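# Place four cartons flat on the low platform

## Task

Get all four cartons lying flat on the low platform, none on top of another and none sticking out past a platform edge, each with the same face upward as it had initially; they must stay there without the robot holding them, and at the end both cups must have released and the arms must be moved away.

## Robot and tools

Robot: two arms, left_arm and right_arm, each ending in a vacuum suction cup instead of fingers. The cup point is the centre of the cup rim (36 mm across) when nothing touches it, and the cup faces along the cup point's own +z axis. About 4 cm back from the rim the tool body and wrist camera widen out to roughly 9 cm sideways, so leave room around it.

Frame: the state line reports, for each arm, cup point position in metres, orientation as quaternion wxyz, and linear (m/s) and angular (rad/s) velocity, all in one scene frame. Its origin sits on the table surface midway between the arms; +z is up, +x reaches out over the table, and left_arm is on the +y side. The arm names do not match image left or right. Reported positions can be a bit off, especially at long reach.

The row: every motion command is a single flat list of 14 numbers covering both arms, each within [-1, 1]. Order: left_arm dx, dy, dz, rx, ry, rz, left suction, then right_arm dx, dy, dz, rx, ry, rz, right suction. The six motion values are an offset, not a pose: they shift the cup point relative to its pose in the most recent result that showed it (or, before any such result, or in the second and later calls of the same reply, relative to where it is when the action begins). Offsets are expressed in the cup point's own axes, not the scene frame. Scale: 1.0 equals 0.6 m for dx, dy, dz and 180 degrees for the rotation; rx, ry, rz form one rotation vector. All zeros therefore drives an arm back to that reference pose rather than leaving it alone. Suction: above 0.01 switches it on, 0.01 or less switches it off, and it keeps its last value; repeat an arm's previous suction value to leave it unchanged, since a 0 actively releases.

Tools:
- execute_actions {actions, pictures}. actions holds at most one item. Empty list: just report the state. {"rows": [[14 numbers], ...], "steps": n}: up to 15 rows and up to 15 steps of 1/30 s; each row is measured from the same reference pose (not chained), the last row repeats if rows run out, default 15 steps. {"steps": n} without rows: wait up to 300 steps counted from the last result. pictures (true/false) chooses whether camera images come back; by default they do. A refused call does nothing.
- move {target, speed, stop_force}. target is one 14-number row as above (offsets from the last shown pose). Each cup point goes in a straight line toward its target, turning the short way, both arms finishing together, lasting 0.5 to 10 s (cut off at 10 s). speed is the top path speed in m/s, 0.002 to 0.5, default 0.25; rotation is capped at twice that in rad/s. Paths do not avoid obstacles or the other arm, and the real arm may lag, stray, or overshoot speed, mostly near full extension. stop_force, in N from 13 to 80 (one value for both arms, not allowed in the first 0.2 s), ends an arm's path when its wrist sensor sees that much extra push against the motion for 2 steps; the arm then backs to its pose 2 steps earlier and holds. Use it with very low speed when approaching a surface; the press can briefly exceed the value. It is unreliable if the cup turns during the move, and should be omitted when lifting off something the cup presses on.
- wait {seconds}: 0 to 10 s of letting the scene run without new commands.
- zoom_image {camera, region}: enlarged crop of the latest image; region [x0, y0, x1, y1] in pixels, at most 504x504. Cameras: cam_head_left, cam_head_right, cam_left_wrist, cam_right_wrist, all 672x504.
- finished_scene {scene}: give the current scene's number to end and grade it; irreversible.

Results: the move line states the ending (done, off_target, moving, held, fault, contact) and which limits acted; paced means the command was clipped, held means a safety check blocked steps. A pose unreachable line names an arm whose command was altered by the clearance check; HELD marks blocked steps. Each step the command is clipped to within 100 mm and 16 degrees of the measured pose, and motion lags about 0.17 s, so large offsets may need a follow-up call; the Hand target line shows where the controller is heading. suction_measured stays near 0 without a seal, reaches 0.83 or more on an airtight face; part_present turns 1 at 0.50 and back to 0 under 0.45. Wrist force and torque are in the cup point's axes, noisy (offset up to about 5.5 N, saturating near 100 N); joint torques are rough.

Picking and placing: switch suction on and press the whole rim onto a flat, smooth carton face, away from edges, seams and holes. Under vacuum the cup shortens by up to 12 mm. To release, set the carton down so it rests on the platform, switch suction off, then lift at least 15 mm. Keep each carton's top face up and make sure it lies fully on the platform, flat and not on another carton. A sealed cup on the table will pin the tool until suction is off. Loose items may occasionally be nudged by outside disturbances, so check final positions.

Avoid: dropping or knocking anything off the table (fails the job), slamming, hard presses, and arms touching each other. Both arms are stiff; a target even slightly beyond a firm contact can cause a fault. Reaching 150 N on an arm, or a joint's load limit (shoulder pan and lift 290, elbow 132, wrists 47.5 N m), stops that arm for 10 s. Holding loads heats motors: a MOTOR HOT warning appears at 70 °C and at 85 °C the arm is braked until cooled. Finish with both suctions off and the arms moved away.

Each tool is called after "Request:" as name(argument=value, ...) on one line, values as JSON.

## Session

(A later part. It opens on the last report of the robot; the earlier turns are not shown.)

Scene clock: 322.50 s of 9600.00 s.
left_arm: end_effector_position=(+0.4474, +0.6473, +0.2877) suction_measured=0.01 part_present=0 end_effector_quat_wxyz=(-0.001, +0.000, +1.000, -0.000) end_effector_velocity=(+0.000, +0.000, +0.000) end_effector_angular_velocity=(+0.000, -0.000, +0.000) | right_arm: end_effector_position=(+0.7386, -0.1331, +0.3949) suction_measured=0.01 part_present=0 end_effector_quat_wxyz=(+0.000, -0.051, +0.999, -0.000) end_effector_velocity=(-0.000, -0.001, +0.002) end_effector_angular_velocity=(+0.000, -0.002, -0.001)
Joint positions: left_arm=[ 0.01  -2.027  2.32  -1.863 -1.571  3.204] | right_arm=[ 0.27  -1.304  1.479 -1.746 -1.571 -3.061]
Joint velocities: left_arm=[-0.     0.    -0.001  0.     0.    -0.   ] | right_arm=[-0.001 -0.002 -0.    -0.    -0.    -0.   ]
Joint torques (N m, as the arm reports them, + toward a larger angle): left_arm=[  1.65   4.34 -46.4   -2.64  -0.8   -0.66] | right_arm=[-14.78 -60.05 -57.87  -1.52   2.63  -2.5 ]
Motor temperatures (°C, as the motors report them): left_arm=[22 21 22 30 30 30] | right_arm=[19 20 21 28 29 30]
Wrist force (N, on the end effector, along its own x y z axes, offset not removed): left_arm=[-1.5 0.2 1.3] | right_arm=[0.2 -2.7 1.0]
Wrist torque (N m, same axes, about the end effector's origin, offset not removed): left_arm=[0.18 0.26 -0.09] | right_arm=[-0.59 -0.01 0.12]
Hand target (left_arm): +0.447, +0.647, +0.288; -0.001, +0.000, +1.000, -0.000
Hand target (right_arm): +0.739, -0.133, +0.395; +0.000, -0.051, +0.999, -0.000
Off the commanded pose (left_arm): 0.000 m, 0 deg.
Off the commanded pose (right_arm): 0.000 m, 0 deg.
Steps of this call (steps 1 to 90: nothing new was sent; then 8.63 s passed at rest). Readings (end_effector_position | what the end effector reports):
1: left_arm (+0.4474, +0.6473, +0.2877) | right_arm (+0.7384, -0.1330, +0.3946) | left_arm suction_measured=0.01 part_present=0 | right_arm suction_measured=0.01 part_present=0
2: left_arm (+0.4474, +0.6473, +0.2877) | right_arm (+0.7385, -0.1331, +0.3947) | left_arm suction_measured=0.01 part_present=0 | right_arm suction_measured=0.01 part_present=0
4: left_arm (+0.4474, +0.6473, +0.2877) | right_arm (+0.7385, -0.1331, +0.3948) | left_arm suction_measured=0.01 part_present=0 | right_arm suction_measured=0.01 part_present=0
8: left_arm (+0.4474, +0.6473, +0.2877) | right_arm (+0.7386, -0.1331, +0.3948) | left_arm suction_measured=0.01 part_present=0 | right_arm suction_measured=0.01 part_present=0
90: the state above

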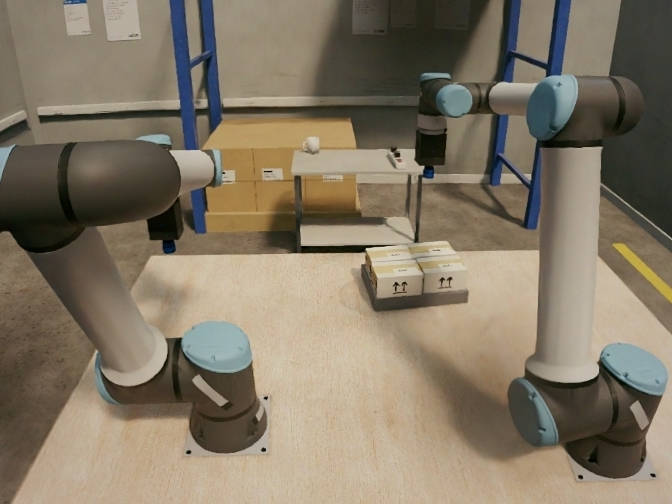

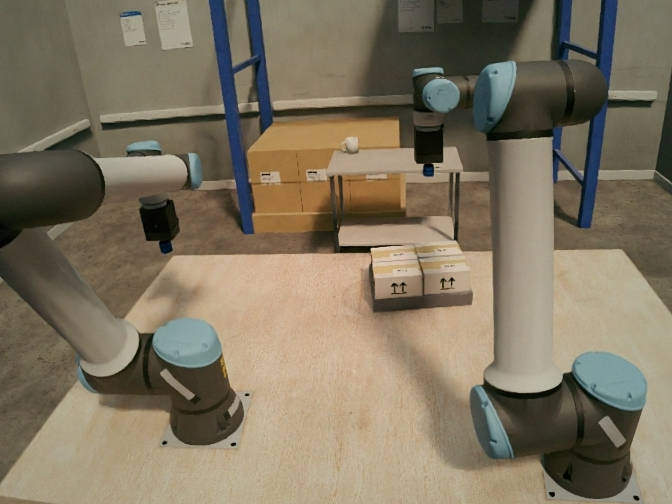

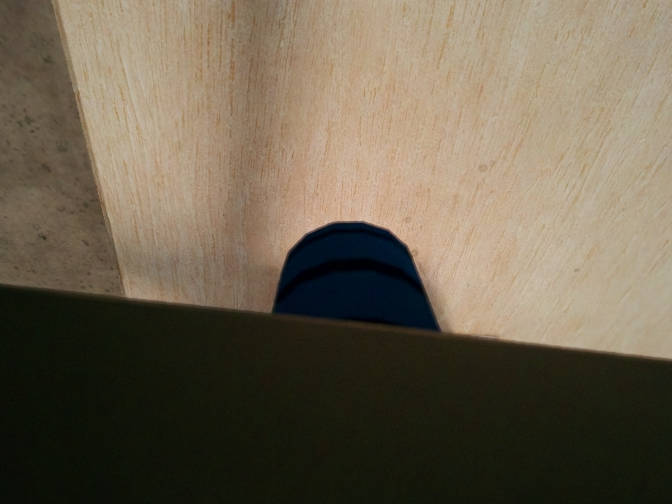

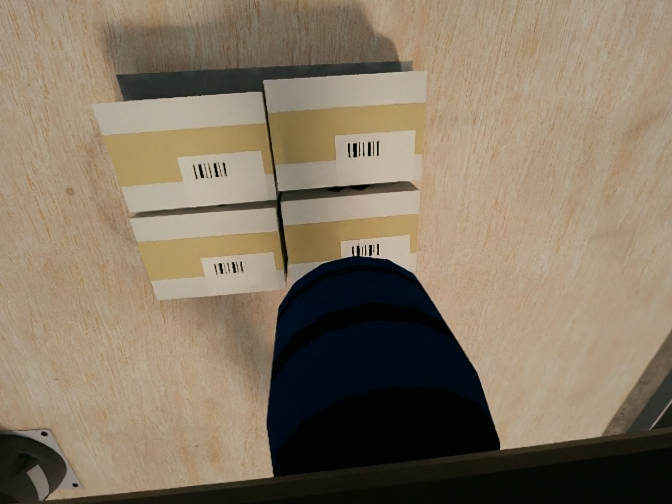

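Request:
move(target=[0,0,0,0,0,0,0, 0.46,0.03,0.15,0,0,0,0], speed=0.4)

Request:
zoom_image(camera="cam_right_wrist", region=[84, 0, 588, 200])

Scene clock: 344.67 s of 9600.00 s.
left_arm: end_effector_position=(+0.4474, +0.6473, +0.2877) suction_measured=0.01 part_present=0 end_effector_quat_wxyz=(-0.001, +0.000, +1.000, -0.000) end_effector_velocity=(+0.000, -0.000, +0.000) end_effector_angular_velocity=(-0.000, -0.000, -0.000) | right_arm: end_effector_position=(+0.4626, -0.1431, +0.3046) suction_measured=0.01 part_present=0 end_effector_quat_wxyz=(+0.000, -0.051, +0.999, -0.000) end_effector_velocity=(-0.003, -0.001, +0.000) end_effector_angular_velocity=(+0.001, -0.001, -0.001)
Joint positions: left_arm=[ 0.01  -2.027  2.32  -1.863 -1.571  3.204] | right_arm=[ 0.339 -1.682  2.053 -1.943 -1.571 -2.992]
Joint velocities: left_arm=[-0. -0. -0.  0. -0.  0.] | right_arm=[-0.    -0.005  0.005 -0.001  0.001  0.001]
Joint torques (N m, as the arm reports them, + toward a larger angle): left_arm=[ -0.2    1.31 -45.85  -2.23  -0.53  -0.81] | right_arm=[ 10.77 -41.92 -39.76  -7.98   3.51   3.09]
Motor temperatures (°C, as the motors report them): left_arm=[22 21 22 30 30 30] | right_arm=[19 20 21 28 29 30]
Wrist force (N, on the end effector, along its own x y z axes, offset not removed): left_arm=[1.2 0.9 2.9] | right_arm=[5.4 -1.0 -0.2]
Wrist torque (N m, same axes, about the end effector's origin, offset not removed): left_arm=[0.23 -0.25 0.10] | right_arm=[-0.35 -0.78 -0.12]
Hand target (left_arm): +0.447, +0.647, +0.288; -0.001, +0.000, +1.000, -0.000
Hand target (right_arm): +0.462, -0.143, +0.305; +0.000, -0.051, +0.999, -0.000
Off the commanded pose (left_arm): 0.000 m, 0 deg.
Off the commanded pose (right_arm): 0.001 m, 0 deg.
After step 90, 17.63 s passed at rest.
move: done

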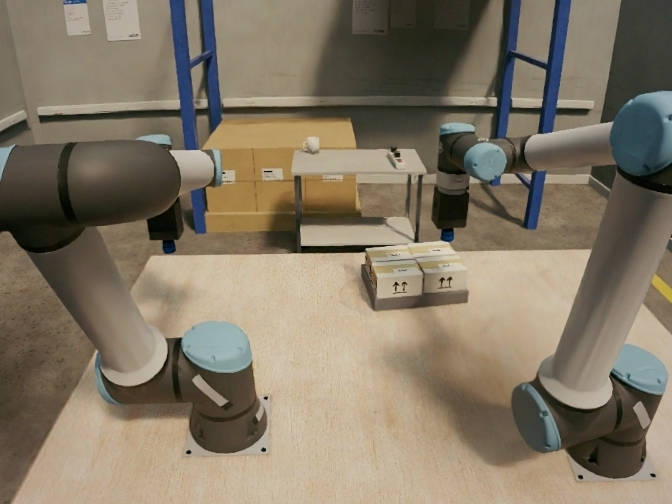

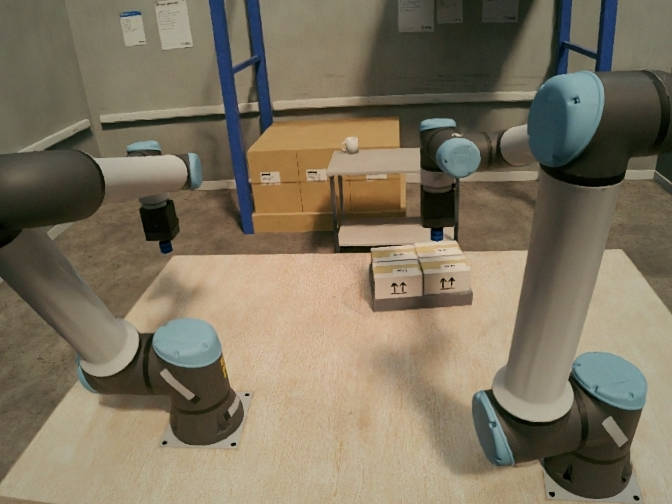

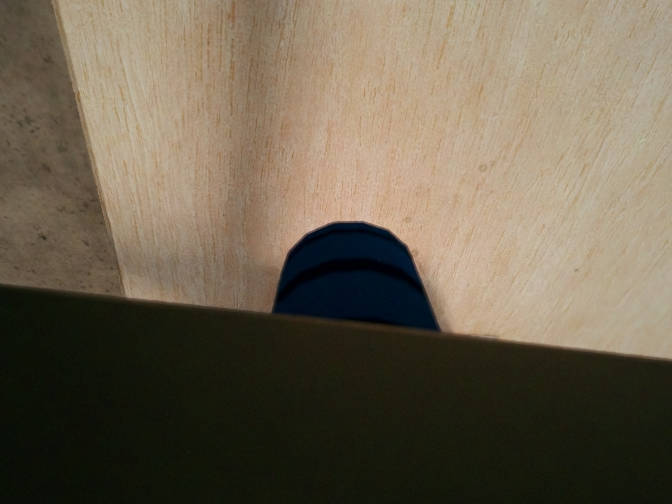

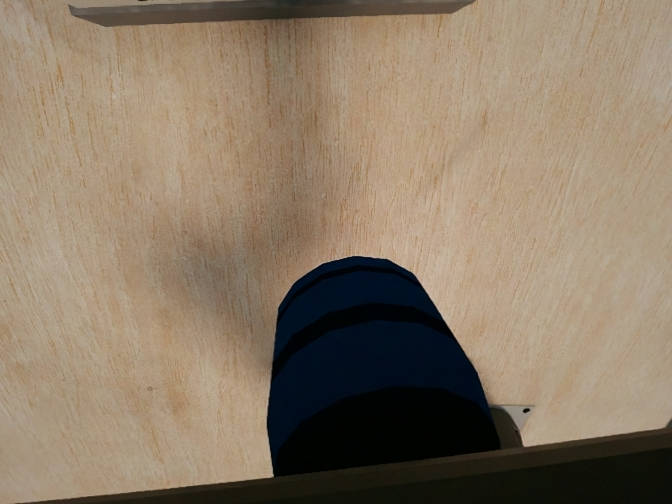

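Region (84, 0, 588, 200) of cam_right_wrist's 672x504 image, scaled by 1.000; it fills the top 200 rows of this view, and the rest is white.

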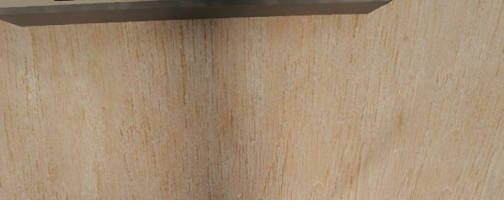

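Request:
zoom_image(camera="cam_right_wrist", region=[60, 0, 280, 40])

Request:
zoom_image(camera="cam_right_wrist", region=[270, 0, 490, 40])

Region (60, 0, 280, 40) of cam_right_wrist's 672x504 image, scaled by 2.291, with more detail than that image has; it fills the top 92 rows of this view, and the rest is white.

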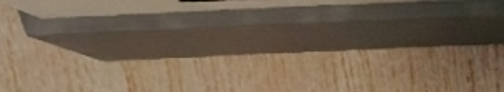

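Region (270, 0, 490, 40) of cam_right_wrist's 672x504 image, scaled by 2.291, with more detail than that image has; it fills the top 92 rows of this view, and the rest is white.

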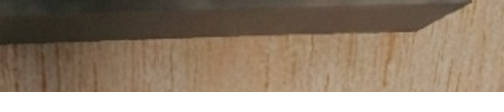

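Request:
finished_scene(scene=1)

The scene is finished: the task was done.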